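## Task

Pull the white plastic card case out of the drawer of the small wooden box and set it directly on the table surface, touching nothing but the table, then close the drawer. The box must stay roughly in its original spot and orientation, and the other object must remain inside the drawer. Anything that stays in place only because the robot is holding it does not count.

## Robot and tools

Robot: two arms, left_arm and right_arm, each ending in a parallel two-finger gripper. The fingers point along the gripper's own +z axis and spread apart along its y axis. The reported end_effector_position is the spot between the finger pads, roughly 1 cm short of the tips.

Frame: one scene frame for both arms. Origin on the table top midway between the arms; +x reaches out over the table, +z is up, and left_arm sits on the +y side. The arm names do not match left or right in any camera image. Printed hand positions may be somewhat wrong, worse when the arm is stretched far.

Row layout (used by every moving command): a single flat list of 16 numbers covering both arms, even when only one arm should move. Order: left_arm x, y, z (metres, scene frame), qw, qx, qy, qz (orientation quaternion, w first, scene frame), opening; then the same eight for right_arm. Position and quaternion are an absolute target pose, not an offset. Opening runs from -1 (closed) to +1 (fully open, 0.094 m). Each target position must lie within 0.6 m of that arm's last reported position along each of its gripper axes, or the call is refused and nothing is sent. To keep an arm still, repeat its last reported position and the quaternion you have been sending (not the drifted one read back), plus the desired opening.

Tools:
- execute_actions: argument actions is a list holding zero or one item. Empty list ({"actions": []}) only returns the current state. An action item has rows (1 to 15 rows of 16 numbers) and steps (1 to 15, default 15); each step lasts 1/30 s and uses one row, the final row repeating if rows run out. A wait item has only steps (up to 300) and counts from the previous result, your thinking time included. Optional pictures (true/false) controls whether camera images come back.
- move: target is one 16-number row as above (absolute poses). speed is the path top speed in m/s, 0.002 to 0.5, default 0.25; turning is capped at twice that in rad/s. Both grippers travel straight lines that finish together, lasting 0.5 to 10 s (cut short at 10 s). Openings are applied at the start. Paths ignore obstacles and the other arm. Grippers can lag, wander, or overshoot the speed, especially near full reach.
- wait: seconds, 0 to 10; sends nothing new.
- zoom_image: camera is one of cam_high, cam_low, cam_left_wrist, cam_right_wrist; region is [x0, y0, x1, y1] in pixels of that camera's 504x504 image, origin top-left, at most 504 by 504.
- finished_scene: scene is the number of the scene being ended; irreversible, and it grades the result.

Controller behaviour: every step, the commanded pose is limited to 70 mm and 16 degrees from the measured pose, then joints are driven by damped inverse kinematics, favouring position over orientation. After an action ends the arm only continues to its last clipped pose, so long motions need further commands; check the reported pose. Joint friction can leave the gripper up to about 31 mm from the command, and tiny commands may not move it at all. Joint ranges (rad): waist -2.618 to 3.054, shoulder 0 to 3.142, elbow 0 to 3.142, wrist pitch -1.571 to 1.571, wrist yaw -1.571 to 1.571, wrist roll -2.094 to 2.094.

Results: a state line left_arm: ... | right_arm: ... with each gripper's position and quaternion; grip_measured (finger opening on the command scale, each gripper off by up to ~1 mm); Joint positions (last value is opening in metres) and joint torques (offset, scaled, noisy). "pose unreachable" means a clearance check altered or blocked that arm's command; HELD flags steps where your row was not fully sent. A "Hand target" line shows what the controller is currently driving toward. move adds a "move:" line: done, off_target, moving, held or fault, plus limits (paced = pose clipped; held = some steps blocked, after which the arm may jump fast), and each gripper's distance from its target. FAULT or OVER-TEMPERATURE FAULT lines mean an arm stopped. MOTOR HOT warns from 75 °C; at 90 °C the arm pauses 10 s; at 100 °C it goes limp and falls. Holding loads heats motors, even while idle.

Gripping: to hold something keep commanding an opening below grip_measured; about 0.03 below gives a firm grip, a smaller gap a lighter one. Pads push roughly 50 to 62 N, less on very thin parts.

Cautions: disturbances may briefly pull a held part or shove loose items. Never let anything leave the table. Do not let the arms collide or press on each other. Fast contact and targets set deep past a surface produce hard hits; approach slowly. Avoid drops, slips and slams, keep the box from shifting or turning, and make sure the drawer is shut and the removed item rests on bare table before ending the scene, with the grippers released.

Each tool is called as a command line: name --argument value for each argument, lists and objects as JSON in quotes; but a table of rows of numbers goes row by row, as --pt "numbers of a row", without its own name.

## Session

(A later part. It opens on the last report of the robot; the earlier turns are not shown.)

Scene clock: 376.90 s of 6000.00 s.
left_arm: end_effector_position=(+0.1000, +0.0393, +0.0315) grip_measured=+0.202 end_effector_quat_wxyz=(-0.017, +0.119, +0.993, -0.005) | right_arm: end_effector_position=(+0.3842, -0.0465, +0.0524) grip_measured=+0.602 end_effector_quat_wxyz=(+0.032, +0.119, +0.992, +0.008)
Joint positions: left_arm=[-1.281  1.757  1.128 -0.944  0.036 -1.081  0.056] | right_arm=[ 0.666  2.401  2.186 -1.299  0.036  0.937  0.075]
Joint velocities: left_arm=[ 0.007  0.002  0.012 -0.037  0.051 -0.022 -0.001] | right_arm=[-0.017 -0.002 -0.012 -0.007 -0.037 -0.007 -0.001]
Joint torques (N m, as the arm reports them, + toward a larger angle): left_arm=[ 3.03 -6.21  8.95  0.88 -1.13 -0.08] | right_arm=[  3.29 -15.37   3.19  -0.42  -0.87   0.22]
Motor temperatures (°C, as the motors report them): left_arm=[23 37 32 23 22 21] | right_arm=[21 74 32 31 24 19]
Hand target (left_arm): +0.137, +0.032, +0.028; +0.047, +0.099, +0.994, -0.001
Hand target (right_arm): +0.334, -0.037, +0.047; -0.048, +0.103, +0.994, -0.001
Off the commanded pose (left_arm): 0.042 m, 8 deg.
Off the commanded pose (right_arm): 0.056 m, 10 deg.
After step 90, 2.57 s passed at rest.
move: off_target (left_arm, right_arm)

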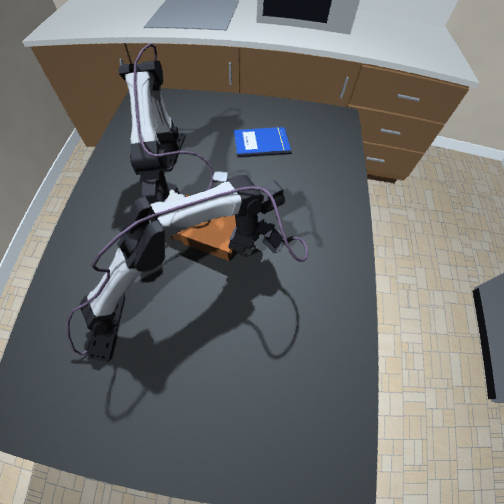

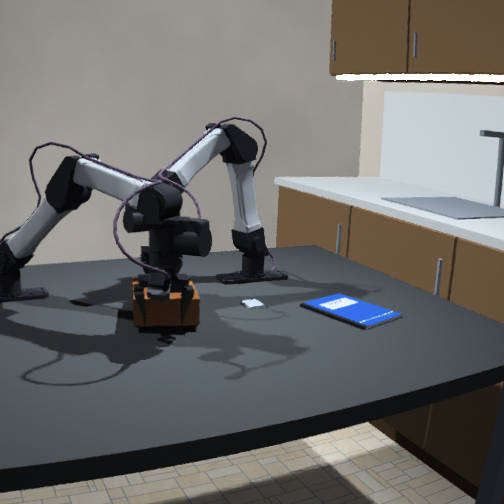

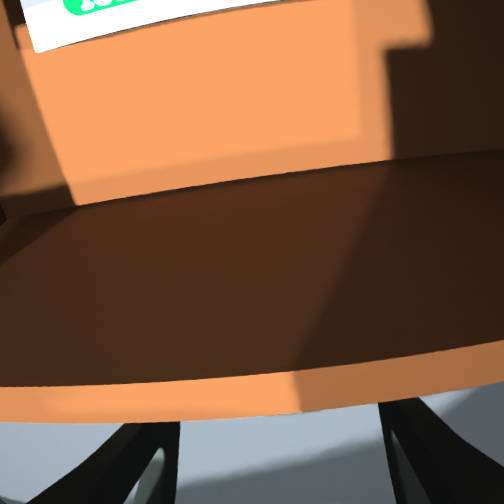

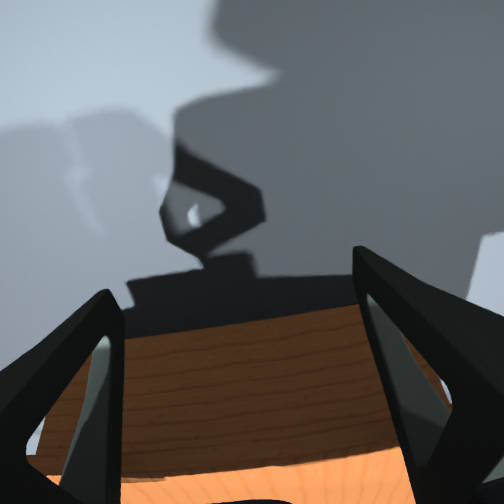

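Closing works (5 cm).

move --target '[0.155,0.026,0.025,0.05,0.11,0.993,0,0.2, 0.28,-0.022,0.04,-0.05,0.11,0.993,0,0.6]' --speed 0.03

Scene clock: 388.07 s of 6000.00 s.
left_arm: end_effector_position=(+0.1082, +0.0454, +0.0281) grip_measured=+0.202 end_effector_quat_wxyz=(-0.031, +0.139, +0.990, +0.013) | right_arm: end_effector_position=(+0.3682, -0.0451, +0.0659) grip_measured=+0.602 end_effector_quat_wxyz=(+0.097, +0.137, +0.986, +0.001)
Joint positions: left_arm=[-1.244  1.79   1.152 -0.982  0.045 -1.002  0.056] | right_arm=[ 0.732  2.254  1.972 -1.166  0.151  1.033  0.075]
Joint velocities: left_arm=[-0.007  0.017 -0.002  0.022  0.037 -0.007  0.   ] | right_arm=[ 0.012 -0.032 -0.056  0.007  0.081 -0.037 -0.   ]
Joint torques (N m, as the arm reports them, + toward a larger angle): left_arm=[ 3.37 -7.27  9.82  1.09 -1.18 -0.25] | right_arm=[  5.31 -13.23   2.25  -0.64  -1.72   0.54]
Motor temperatures (°C, as the motors report them): left_arm=[23 36 33 23 22 21] | right_arm=[21 74 31 30 25 19]
Hand target (left_arm): +0.152, +0.029, +0.029; +0.047, +0.107, +0.993, -0.001
Hand target (right_arm): +0.290, -0.028, +0.047; -0.032, +0.119, +0.992, -0.008
Off the commanded pose (left_arm): 0.051 m, 10 deg.
Off the commanded pose (right_arm): 0.095 m, 17 deg; position and orientation clipped at the last step of the last action.
MOTOR HOT: a motor of the right arm reached 75 °C. Now the hottest motor of the right arm, joint 2 (shoulder), reports 74 °C. The controller's stop level is 90 °C. To cool a motor, set the load down, stop pushing, or move to a pose that needs little force.
After step 90, 4.33 s passed at rest.
move: off_target (left_arm, right_arm); limits=paced

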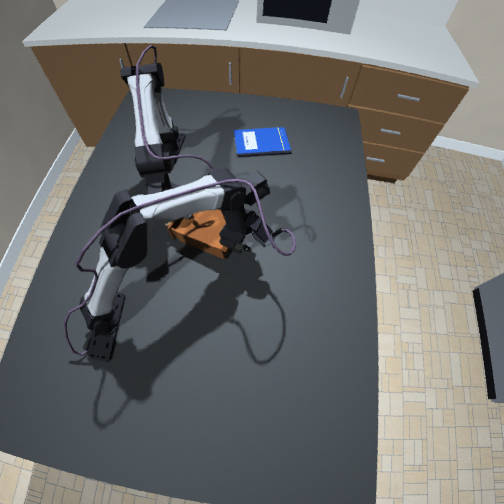

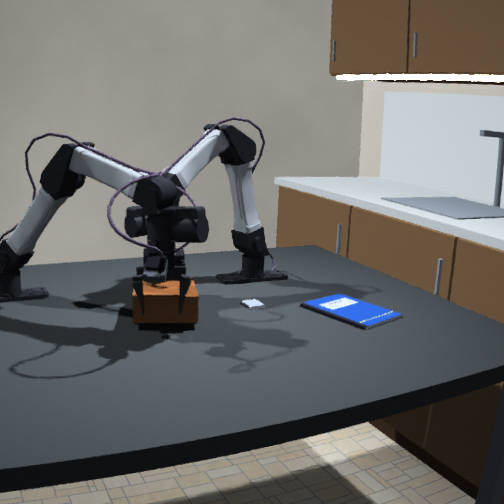

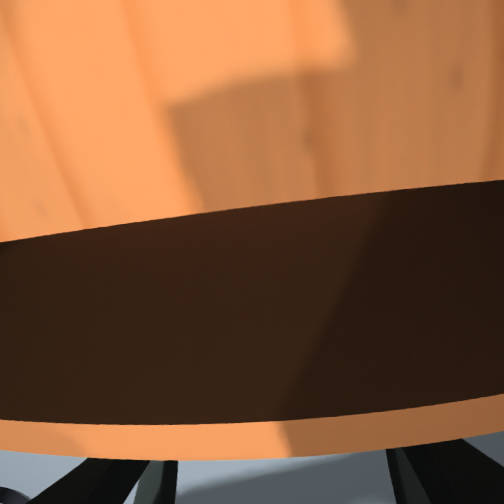

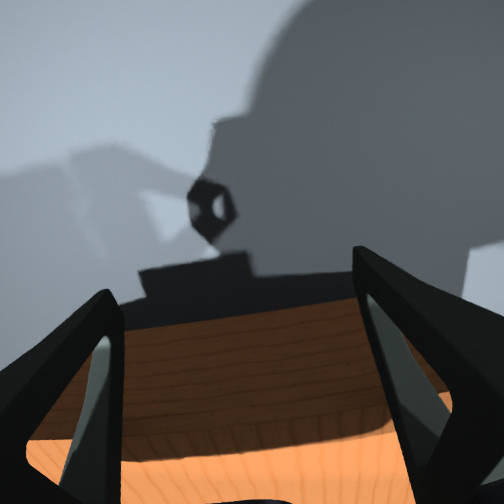

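Jammed, right riding up. Relax, re-seat, recentre.

move --target '[0.085,0.04,0.025,0,0.13,0.991,0,0.2, 0.395,-0.038,0.035,0,0.13,0.991,0,0.6]' --speed 0.04

Scene clock: 397.87 s of 6000.00 s.
left_arm: end_effector_position=(+0.0892, +0.0356, +0.0278) grip_measured=+0.202 end_effector_quat_wxyz=(-0.003, +0.129, +0.992, -0.003) | right_arm: end_effector_position=(+0.3906, -0.0383, +0.0305) grip_measured=+0.602 end_effector_quat_wxyz=(-0.001, +0.130, +0.992, -0.005)
Joint positions: left_arm=[-1.335  1.762  1.119 -0.924  0.007 -1.114  0.056] | right_arm=[ 0.66   2.568  2.406 -1.418  0.006  0.953  0.075]
Joint velocities: left_arm=[ 0.002  0.012  0.007  0.037 -0.051 -0.022 -0.001] | right_arm=[ 0.007 -0.002  0.012  0.007 -0.022  0.007 -0.   ]
Joint torques (N m, as the arm reports them, + toward a larger angle): left_arm=[ -0.79 -10.03   4.68   0.47  -0.17  -0.15] | right_arm=[ -0.73 -15.06   8.41   0.13   0.08  -0.02]
Motor temperatures (°C, as the motors report them): left_arm=[23 36 34 23 23 21] | right_arm=[22 73 31 30 26 19]
Hand target (left_arm): +0.086, +0.041, +0.025; +0.001, +0.130, +0.991, +0.001
Hand target (right_arm): +0.395, -0.038, +0.035; +0.001, +0.130, +0.991, +0.002
Off the commanded pose (left_arm): 0.007 m, 0 deg.
Off the commanded pose (right_arm): 0.006 m, 1 deg.
MOTOR HOT: still on. Now the hottest motor of the right arm, joint 2 (shoulder), reports 73 °C; the controller's stop level is 90 °C.
After step 90, 3.90 s passed at rest.
move: done

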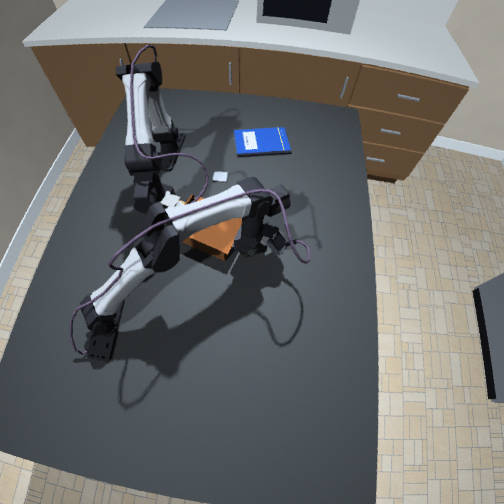

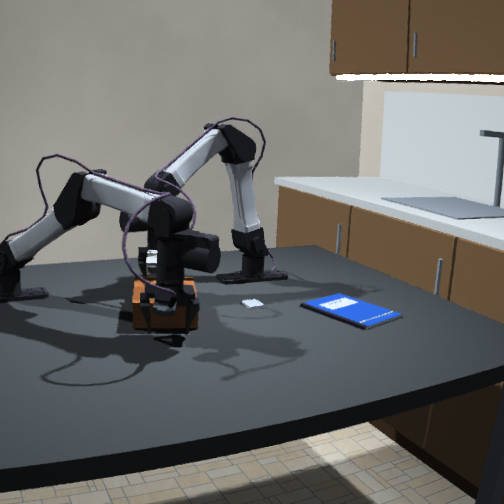

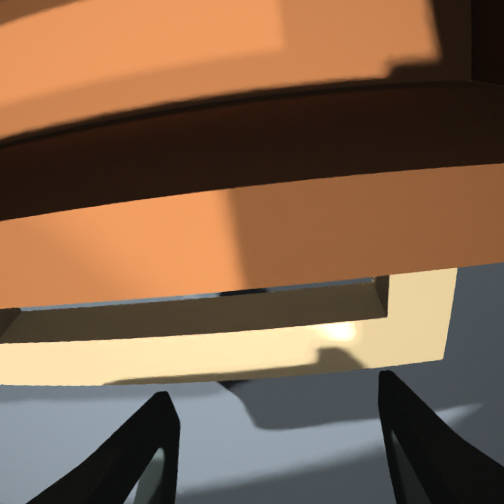

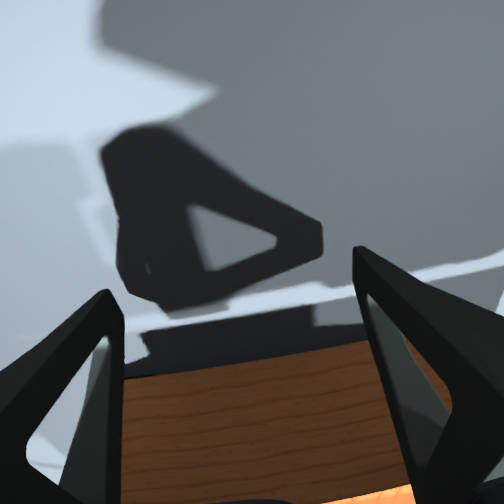

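move --target '[0.088,0.058,0.025,0,0.155,0.988,0,0.2, 0.39,-0.052,0.035,0,0.155,0.988,0,0.6]' --speed 0.04

move --target '[0.175,0.03,0.025,0.05,0.155,0.987,0,0.2, 0.31,-0.028,0.025,-0.05,0.155,0.987,0,0.6]' --speed 0.03

Scene clock: 406.90 s of 6000.00 s.
left_arm: end_effector_position=(+0.0860, +0.0522, +0.0281) grip_measured=+0.202 end_effector_quat_wxyz=(-0.003, +0.153, +0.988, -0.002) | right_arm: end_effector_position=(+0.3883, -0.0501, +0.0289) grip_measured=+0.602 end_effector_quat_wxyz=(-0.004, +0.148, +0.989, -0.008)
Joint positions: left_arm=[-1.335  1.703  1.049 -0.915  0.006 -1.067  0.056] | right_arm=[ 0.644  2.516  2.303 -1.376  0.005  0.974  0.075]
Joint velocities: left_arm=[-0.022 -0.002 -0.007  0.007  0.022  0.007 -0.   ] | right_arm=[-0.007  0.027 -0.017  0.066 -0.022 -0.007  0.001]
Joint torques (N m, as the arm reports them, + toward a larger angle): left_arm=[ 0.64 -9.42  4.66  0.47 -0.17  0.05] | right_arm=[ -0.99 -17.33   4.61   0.23   0.08   0.07]
Motor temperatures (°C, as the motors report them): left_arm=[23 37 33 23 22 21] | right_arm=[21 73 33 30 25 19]
Hand target (left_arm): +0.088, +0.058, +0.025; -0.000, +0.155, +0.988, +0.000
Hand target (right_arm): +0.390, -0.052, +0.035; -0.000, +0.155, +0.988, -0.000
Off the commanded pose (left_arm): 0.007 m, 0 deg.
Off the commanded pose (right_arm): 0.007 m, 1 deg.
MOTOR HOT: still on. Now the hottest motor of the right arm, joint 2 (shoulder), reports 73 °C; the controller's stop level is 90 °C.
After step 90, 5.10 s passed at rest.
move: done

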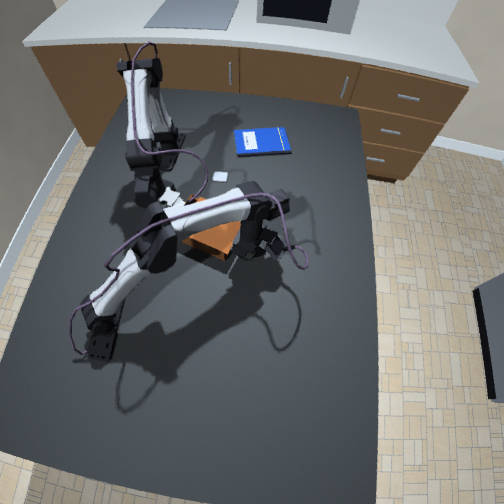

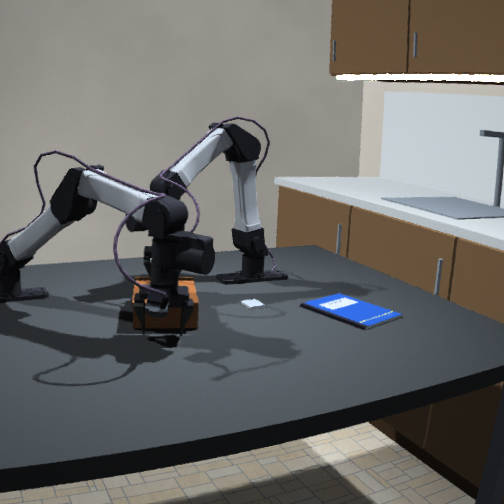

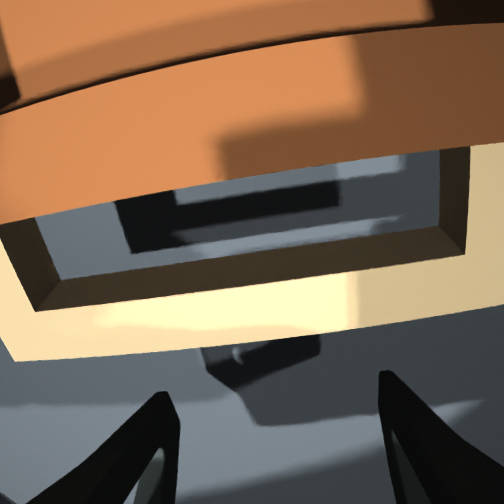

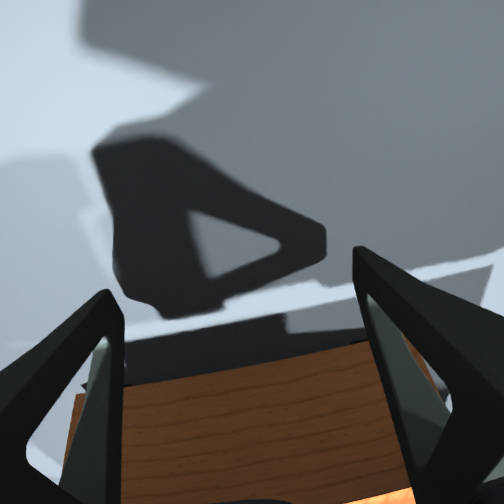

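Scene clock: 410.20 s of 6000.00 s.
left_arm: end_effector_position=(+0.1269, +0.0511, +0.0276) grip_measured=+0.202 end_effector_quat_wxyz=(-0.031, +0.175, +0.984, +0.016) | right_arm: end_effector_position=(+0.3726, -0.0531, +0.0323) grip_measured=+0.602 end_effector_quat_wxyz=(+0.040, +0.173, +0.984, -0.007)
Joint positions: left_arm=[-1.183  1.799  1.161 -0.992  0.037 -0.869  0.056] | right_arm=[ 0.684  2.355  2.025 -1.201  0.07   1.063  0.075]
Joint velocities: left_arm=[ 0.017  0.002  0.017  0.081 -0.022 -0.051  0.001] | right_arm=[-0.002 -0.027 -0.022 -0.051 -0.007  0.051 -0.   ]
Joint torques (N m, as the arm reports them, + toward a larger angle): left_arm=[ 3.21 -7.49  9.98  1.23 -1.07 -0.09] | right_arm=[  4.92 -14.9    3.17  -0.37  -1.2    0.44]
Motor temperatures (°C, as the motors report them): left_arm=[23 37 33 23 22 21] | right_arm=[21 74 33 30 25 19]
Hand target (left_arm): +0.171, +0.032, +0.030; +0.047, +0.152, +0.987, -0.001
Hand target (right_arm): +0.314, -0.032, +0.027; -0.047, +0.158, +0.986, -0.005
Off the commanded pose (left_arm): 0.053 m, 10 deg.
Off the commanded pose (right_arm): 0.068 m, 11 deg.
MOTOR HOT: still on. Now the hottest motor of the right arm, joint 2 (shoulder), reports 74 °C; the controller's stop level is 90 °C.
move: off_target (left_arm, right_arm)

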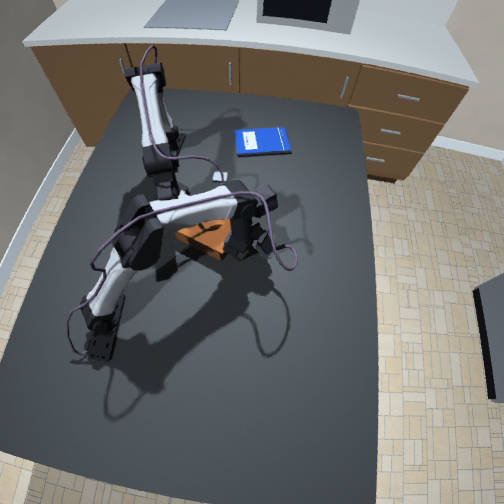

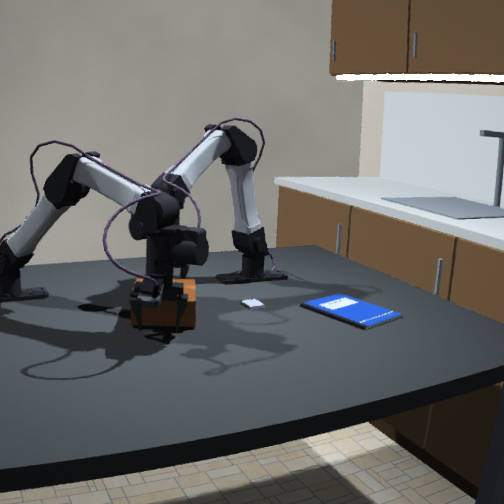

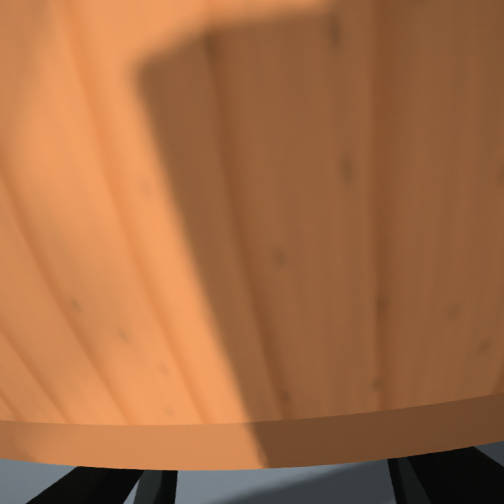

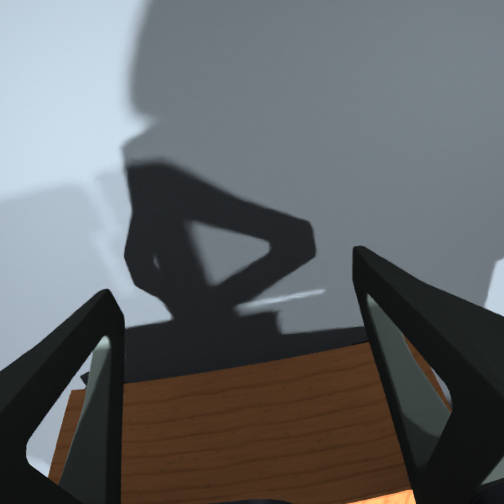

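move --target '[0.09,0.06,0.03,0,0.1,0.995,0,0.2, 0.40,-0.07,0.04,0,0.155,0.987,0,0.6]' --speed 0.06

move --target '[0.09,0.06,0.03,0,0,1,0,0.2, 0.38,-0.19,0.05,0,-0.38,0.92,0,1]' --speed 0.15

move --target '[0.09,0.06,0.03,0,0,1,0,0.2, 0.30,-0.16,0.035,0,-0.72,0.69,0,1]' --speed 0.15

move --target '[0.09,0.06,0.03,0,0,1,0,0.2, 0.30,-0.02,0.035,0,-0.72,0.69,0,1]' --speed 0.04

Scene clock: 431.17 s of 6000.00 s.
left_arm: end_effector_position=(+0.0942, +0.0559, +0.0327) grip_measured=+0.202 end_effector_quat_wxyz=(-0.003, +0.101, +0.995, -0.002) | right_arm: end_effector_position=(+0.3953, -0.0711, +0.0357) grip_measured=+0.602 end_effector_quat_wxyz=(-0.001, +0.156, +0.988, -0.006)
Joint positions: left_arm=[-1.304  1.688  1.053 -0.933  0.007 -1.14   0.056] | right_arm=[ 0.601  2.459  2.225 -1.347  0.007  0.946  0.075]
Joint velocities: left_arm=[-0.002  0.012 -0.007 -0.037 -0.022  0.022  0.001] | right_arm=[ 0.002  0.012 -0.012 -0.051  0.037 -0.051 -0.001]
Joint torques (N m, as the arm reports them, + toward a larger angle): left_arm=[-0.76 -9.24  4.68  0.45 -0.2  -0.15] | right_arm=[ -0.92 -14.06   8.41   0.1    0.05   0.01]
Motor temperatures (°C, as the motors report them): left_arm=[23 36 35 24 23 21] | right_arm=[22 74 32 29 26 19]
Hand target (left_arm): +0.091, +0.061, +0.029; +0.000, +0.101, +0.995, +0.001
Hand target (right_arm): +0.400, -0.070, +0.040; +0.001, +0.155, +0.988, +0.001
Off the commanded pose (left_arm): 0.006 m, 0 deg.
Off the commanded pose (right_arm): 0.006 m, 1 deg.
MOTOR HOT: still on. Now the hottest motor of the right arm, joint 2 (shoulder), reports 74 °C; the controller's stop level is 90 °C.
After step 90, 16.17 s passed at rest.
move: done

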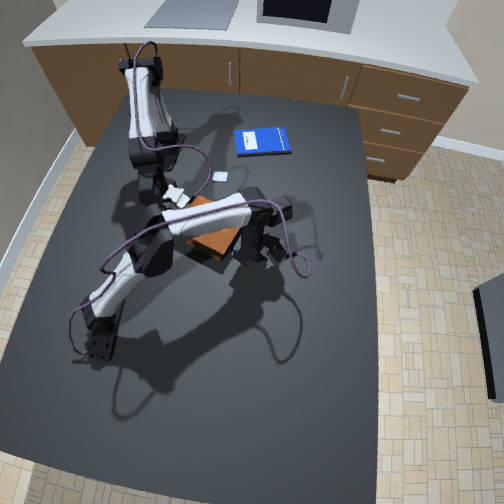

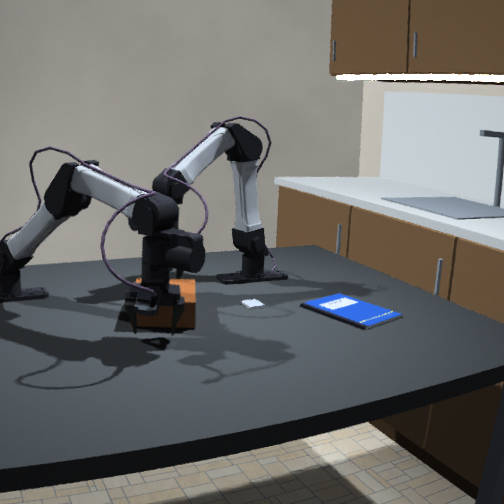

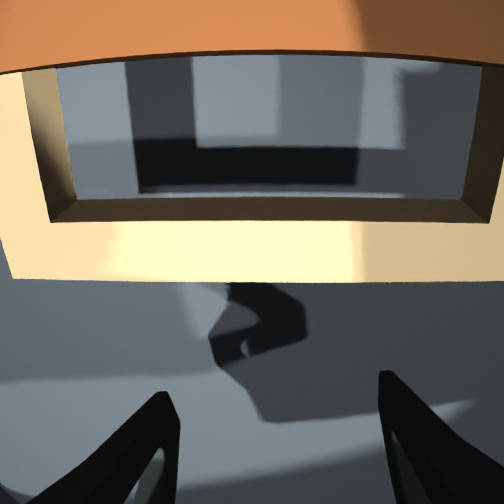

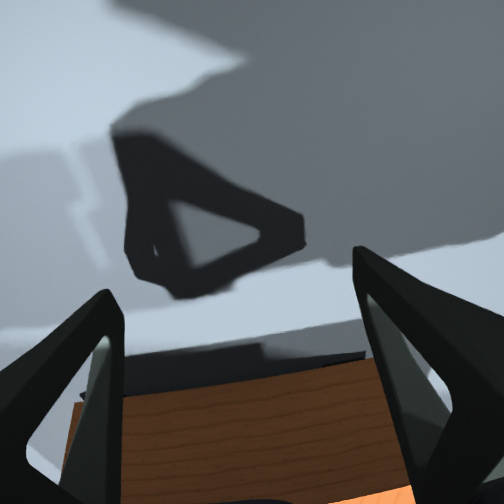

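Scene clock: 435.33 s of 6000.00 s.
left_arm: end_effector_position=(+0.0942, +0.0559, +0.0327) grip_measured=+0.202 end_effector_quat_wxyz=(-0.003, -0.002, +1.000, -0.002) | right_arm: end_effector_position=(+0.3818, -0.1875, +0.0448) grip_measured=+1.000 end_effector_quat_wxyz=(-0.008, -0.381, +0.925, -0.004)
Joint positions: left_arm=[-1.304  1.688  1.053 -0.933  0.007 -1.347  0.056] | right_arm=[ 0.387  2.131  1.705 -1.161  0.007 -0.362  0.094]
Joint velocities: left_arm=[ 0.017  0.017 -0.002 -0.037 -0.037 -0.081  0.001] | right_arm=[ 0.007  0.007 -0.012  0.022  0.007 -0.037  0.   ]
Joint torques (N m, as the arm reports them, + toward a larger angle): left_arm=[-0.98 -9.19  4.96  0.44 -0.19 -0.15] | right_arm=[ -0.73 -14.42   4.43   0.35  -0.01  -0.01]
Motor temperatures (°C, as the motors report them): left_arm=[23 36 35 24 23 21] | right_arm=[22 75 31 29 26 19]
Hand target (left_arm): +0.090, +0.060, +0.030; +0.000, +0.000, +1.000, +0.000
Hand target (right_arm): +0.381, -0.190, +0.049; +0.000, -0.382, +0.924, -0.001
Off the commanded pose (left_arm): 0.006 m, 1 deg.
Off the commanded pose (right_arm): 0.006 m, 1 deg.
MOTOR HOT: still on. Now the hottest motor of the right arm, joint 2 (shoulder), reports 75 °C; the controller's stop level is 90 °C.
move: done

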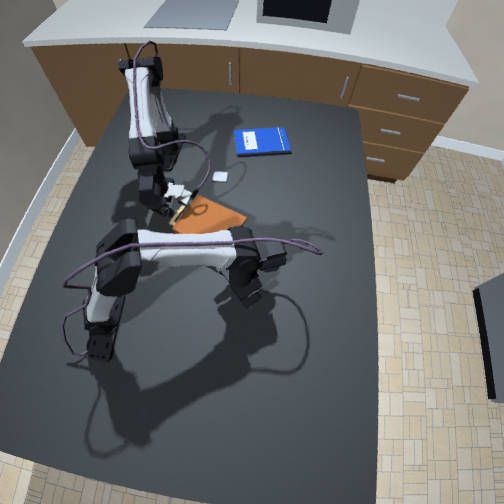

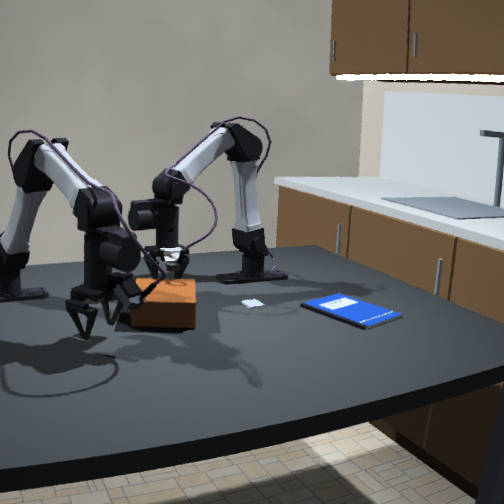

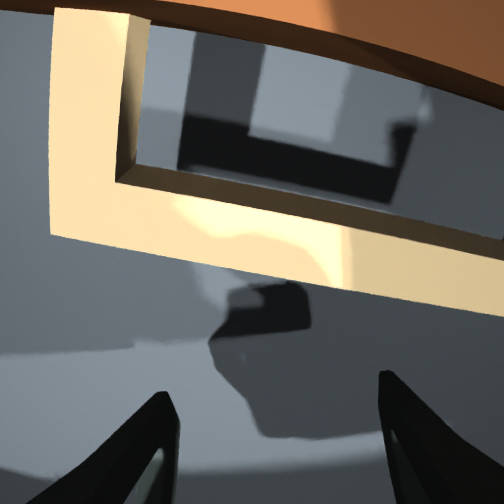

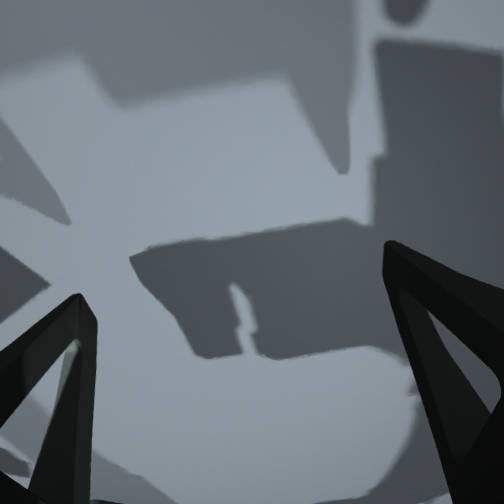

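Scene clock: 438.53 s of 6000.00 s.
left_arm: end_effector_position=(+0.0942, +0.0559, +0.0327) grip_measured=+0.202 end_effector_quat_wxyz=(-0.003, -0.003, +1.000, -0.002) | right_arm: end_effector_position=(+0.3039, -0.1621, +0.0318) grip_measured=+1.000 end_effector_quat_wxyz=(+0.008, +0.716, -0.698, +0.001)
Joint positions: left_arm=[-1.304  1.688  1.053 -0.933  0.007 -1.347  0.056] | right_arm=[ 0.545  1.931  1.356 -1.011  0.006 -1.02   0.094]
Joint velocities: left_arm=[-0.002 -0.012 -0.022  0.007  0.007 -0.051 -0.   ] | right_arm=[-0.002 -0.002 -0.002 -0.022 -0.007  0.007  0.   ]
Joint torques (N m, as the arm reports them, + toward a larger angle): left_arm=[-0.97 -9.25  4.95  0.44 -0.18 -0.16] | right_arm=[  0.26 -12.18   4.44   0.3   -0.04   0.  ]
Motor temperatures (°C, as the motors report them): left_arm=[23 36 34 23 23 21] | right_arm=[22 74 31 29 25 19]
Hand target (left_arm): +0.090, +0.060, +0.030; +0.000, +0.000, +1.000, +0.000
Hand target (right_arm): +0.300, -0.160, +0.034; +0.000, +0.722, -0.692, -0.001
Off the commanded pose (left_arm): 0.006 m, 1 deg.
Off the commanded pose (right_arm): 0.005 m, 1 deg.
MOTOR HOT: still on. Now the hottest motor of the right arm, joint 2 (shoulder), reports 74 °C; the controller's stop level is 90 °C.
move: done

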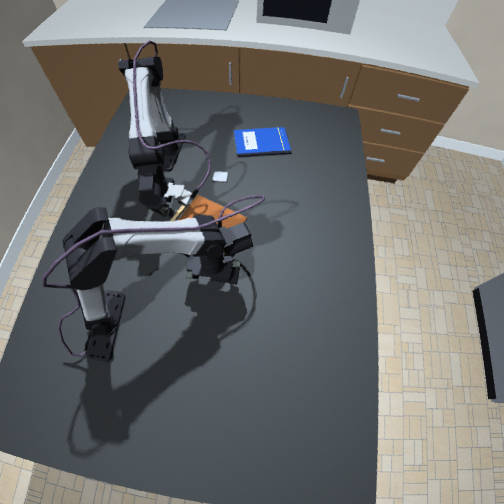

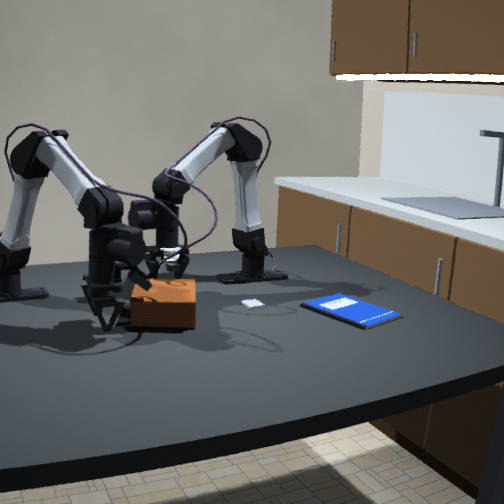

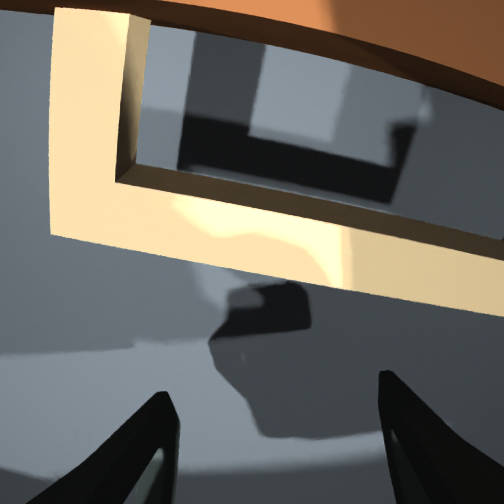

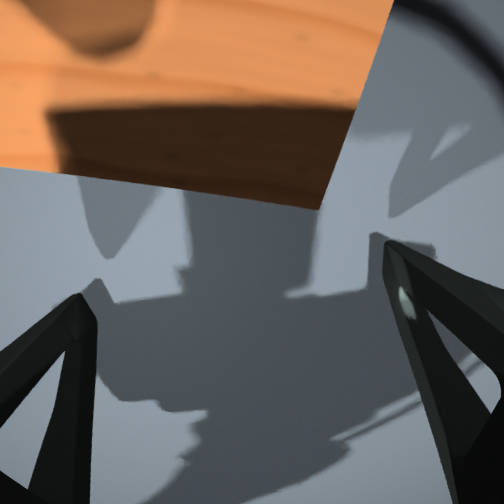

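Scene clock: 442.40 s of 6000.00 s.
left_arm: end_effector_position=(+0.0942, +0.0559, +0.0327) grip_measured=+0.202 end_effector_quat_wxyz=(-0.003, -0.003, +1.000, -0.002) | right_arm: end_effector_position=(+0.2930, -0.0384, +0.0326) grip_measured=+1.000 end_effector_quat_wxyz=(+0.027, +0.725, -0.688, +0.008)
Joint positions: left_arm=[-1.304  1.688  1.053 -0.933  0.007 -1.348  0.056] | right_arm=[ 0.812  2.246  1.841 -1.221  0.014 -0.778  0.094]
Joint velocities: left_arm=[-0.012 -0.002  0.007  0.007 -0.066 -0.022 -0.   ] | right_arm=[-0.002  0.007  0.002 -0.051  0.022 -0.007  0.   ]
Joint torques (N m, as the arm reports them, + toward a larger angle): left_arm=[-0.93 -9.23  4.94  0.43 -0.19 -0.15] | right_arm=[  0.48 -12.33   8.66   0.4   -0.12   0.32]
Motor temperatures (°C, as the motors report them): left_arm=[23 36 34 23 22 21] | right_arm=[22 73 32 29 25 19]
Hand target (left_arm): +0.090, +0.060, +0.030; +0.000, -0.000, +1.000, +0.000
Hand target (right_arm): +0.298, -0.021, +0.036; +0.001, +0.722, -0.692, -0.001
Off the commanded pose (left_arm): 0.006 m, 1 deg.
Off the commanded pose (right_arm): 0.020 m, 3 deg.
MOTOR HOT: still on. Now the hottest motor of the right arm, joint 2 (shoulder), reports 73 °C; the controller's stop level is 90 °C.
move: off_target (right_arm)

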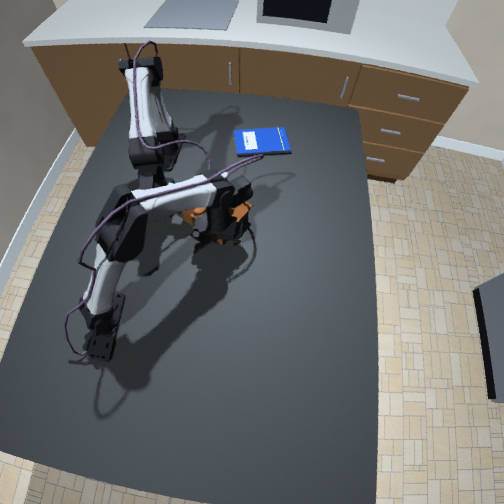

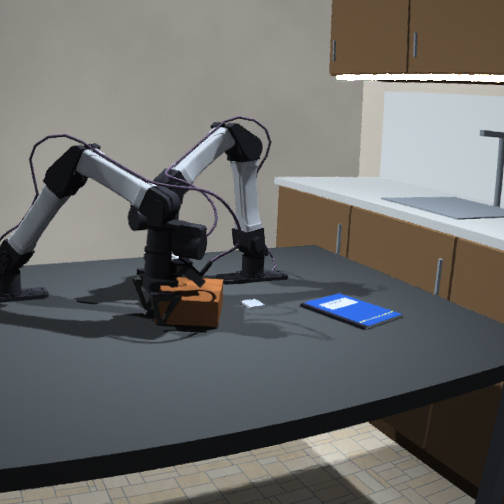

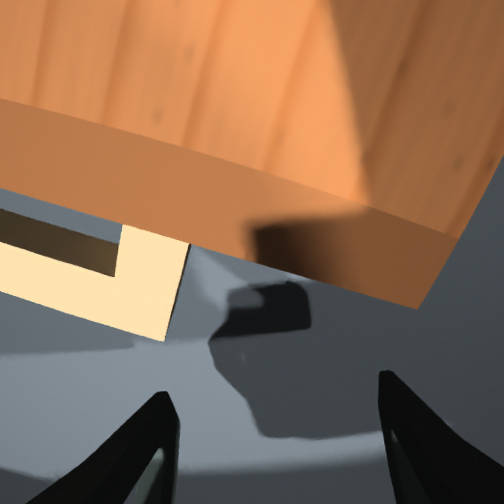

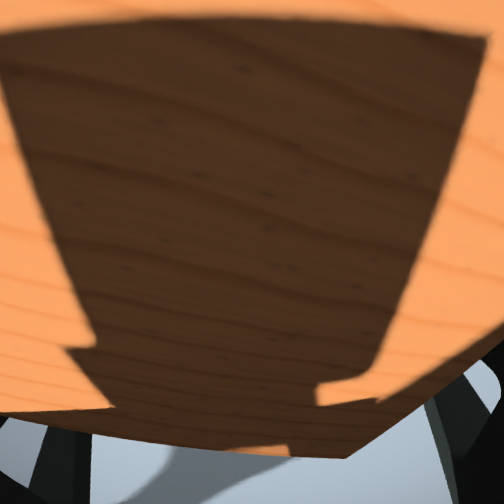

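Straddled the corner. Back off and look.

move --target '[0.05,0.10,0.05,0,0,1,0,-1, 0.29,-0.2,0.04,0,-0.72,0.69,0,1]' --speed 0.1

zoom_image --camera "cam_high" --region '[140,150,300,270]'

Scene clock: 450.60 s of 6000.00 s.
left_arm: end_effector_position=(+0.0544, +0.0894, +0.0537) grip_measured=-0.985 end_effector_quat_wxyz=(-0.001, -0.001, +1.000, -0.013) | right_arm: end_effector_position=(+0.2940, -0.1986, +0.0375) grip_measured=+1.000 end_effector_quat_wxyz=(+0.007, +0.721, -0.693, +0.004)
Joint positions: left_arm=[-1.433  1.488  0.937 -0.994  0.005 -1.473  0.001] | right_arm=[ 0.469  1.823  1.236 -0.994  0.011 -1.108  0.094]
Joint velocities: left_arm=[-0.002 -0.007 -0.017  0.066 -0.007 -0.051 -0.001] | right_arm=[-0.002  0.012 -0.002 -0.007 -0.022 -0.007  0.   ]
Joint torques (N m, as the arm reports them, + toward a larger angle): left_arm=[-0.8  -7.29  4.89  0.26 -0.2  -0.17] | right_arm=[ -0.79 -10.91   4.11   0.24  -0.13  -0.05]
Motor temperatures (°C, as the motors report them): left_arm=[23 37 33 23 22 21] | right_arm=[21 71 33 29 25 19]
Hand target (left_arm): +0.052, +0.100, +0.050; +0.002, +0.000, +1.000, +0.001
Hand target (right_arm): +0.292, -0.200, +0.039; -0.000, +0.722, -0.692, +0.002
Off the commanded pose (left_arm): 0.012 m, 2 deg.
Off the commanded pose (right_arm): 0.005 m, 1 deg.
MOTOR HOT: cleared. Now the hottest motor of the right arm, joint 2 (shoulder), reports 71 °C.
After step 90, 3.13 s passed at rest.
move: off_target (left_arm)

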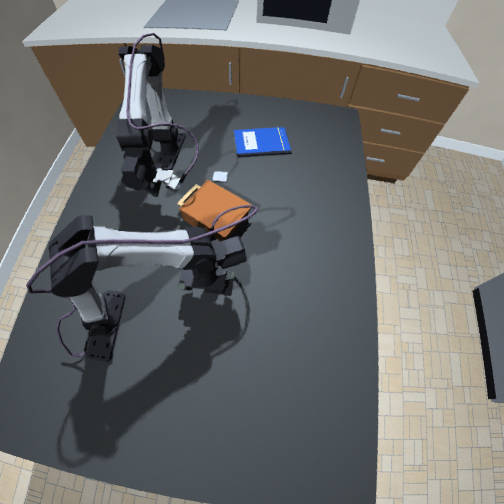

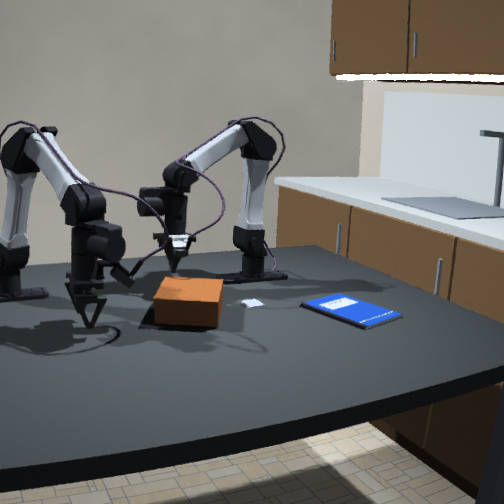

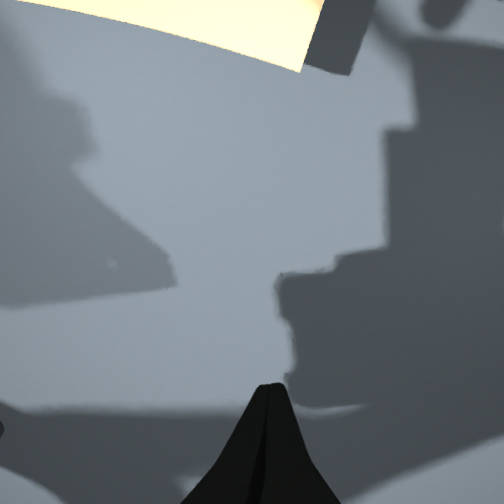

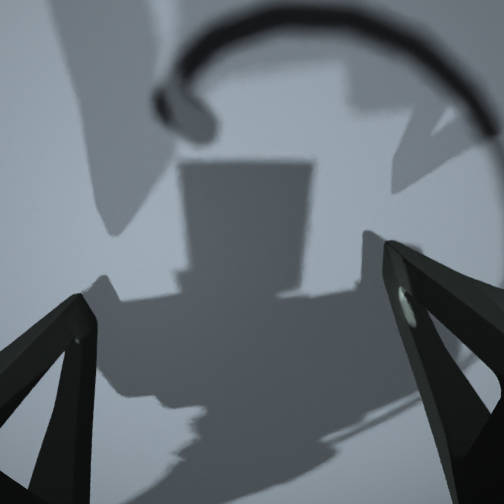

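Region (140, 150, 300, 270) of cam_high's 504x504 image, scaled by 3.150, with more detail than that image has; it fills the top 378 rows of this view, and the rest is white.

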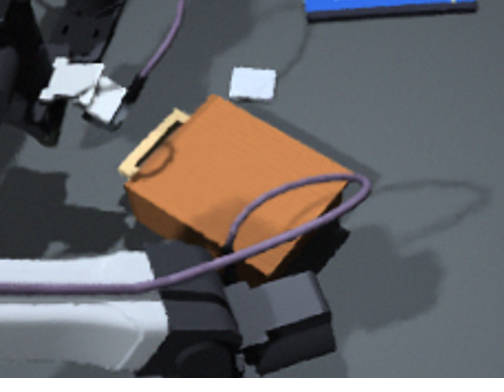

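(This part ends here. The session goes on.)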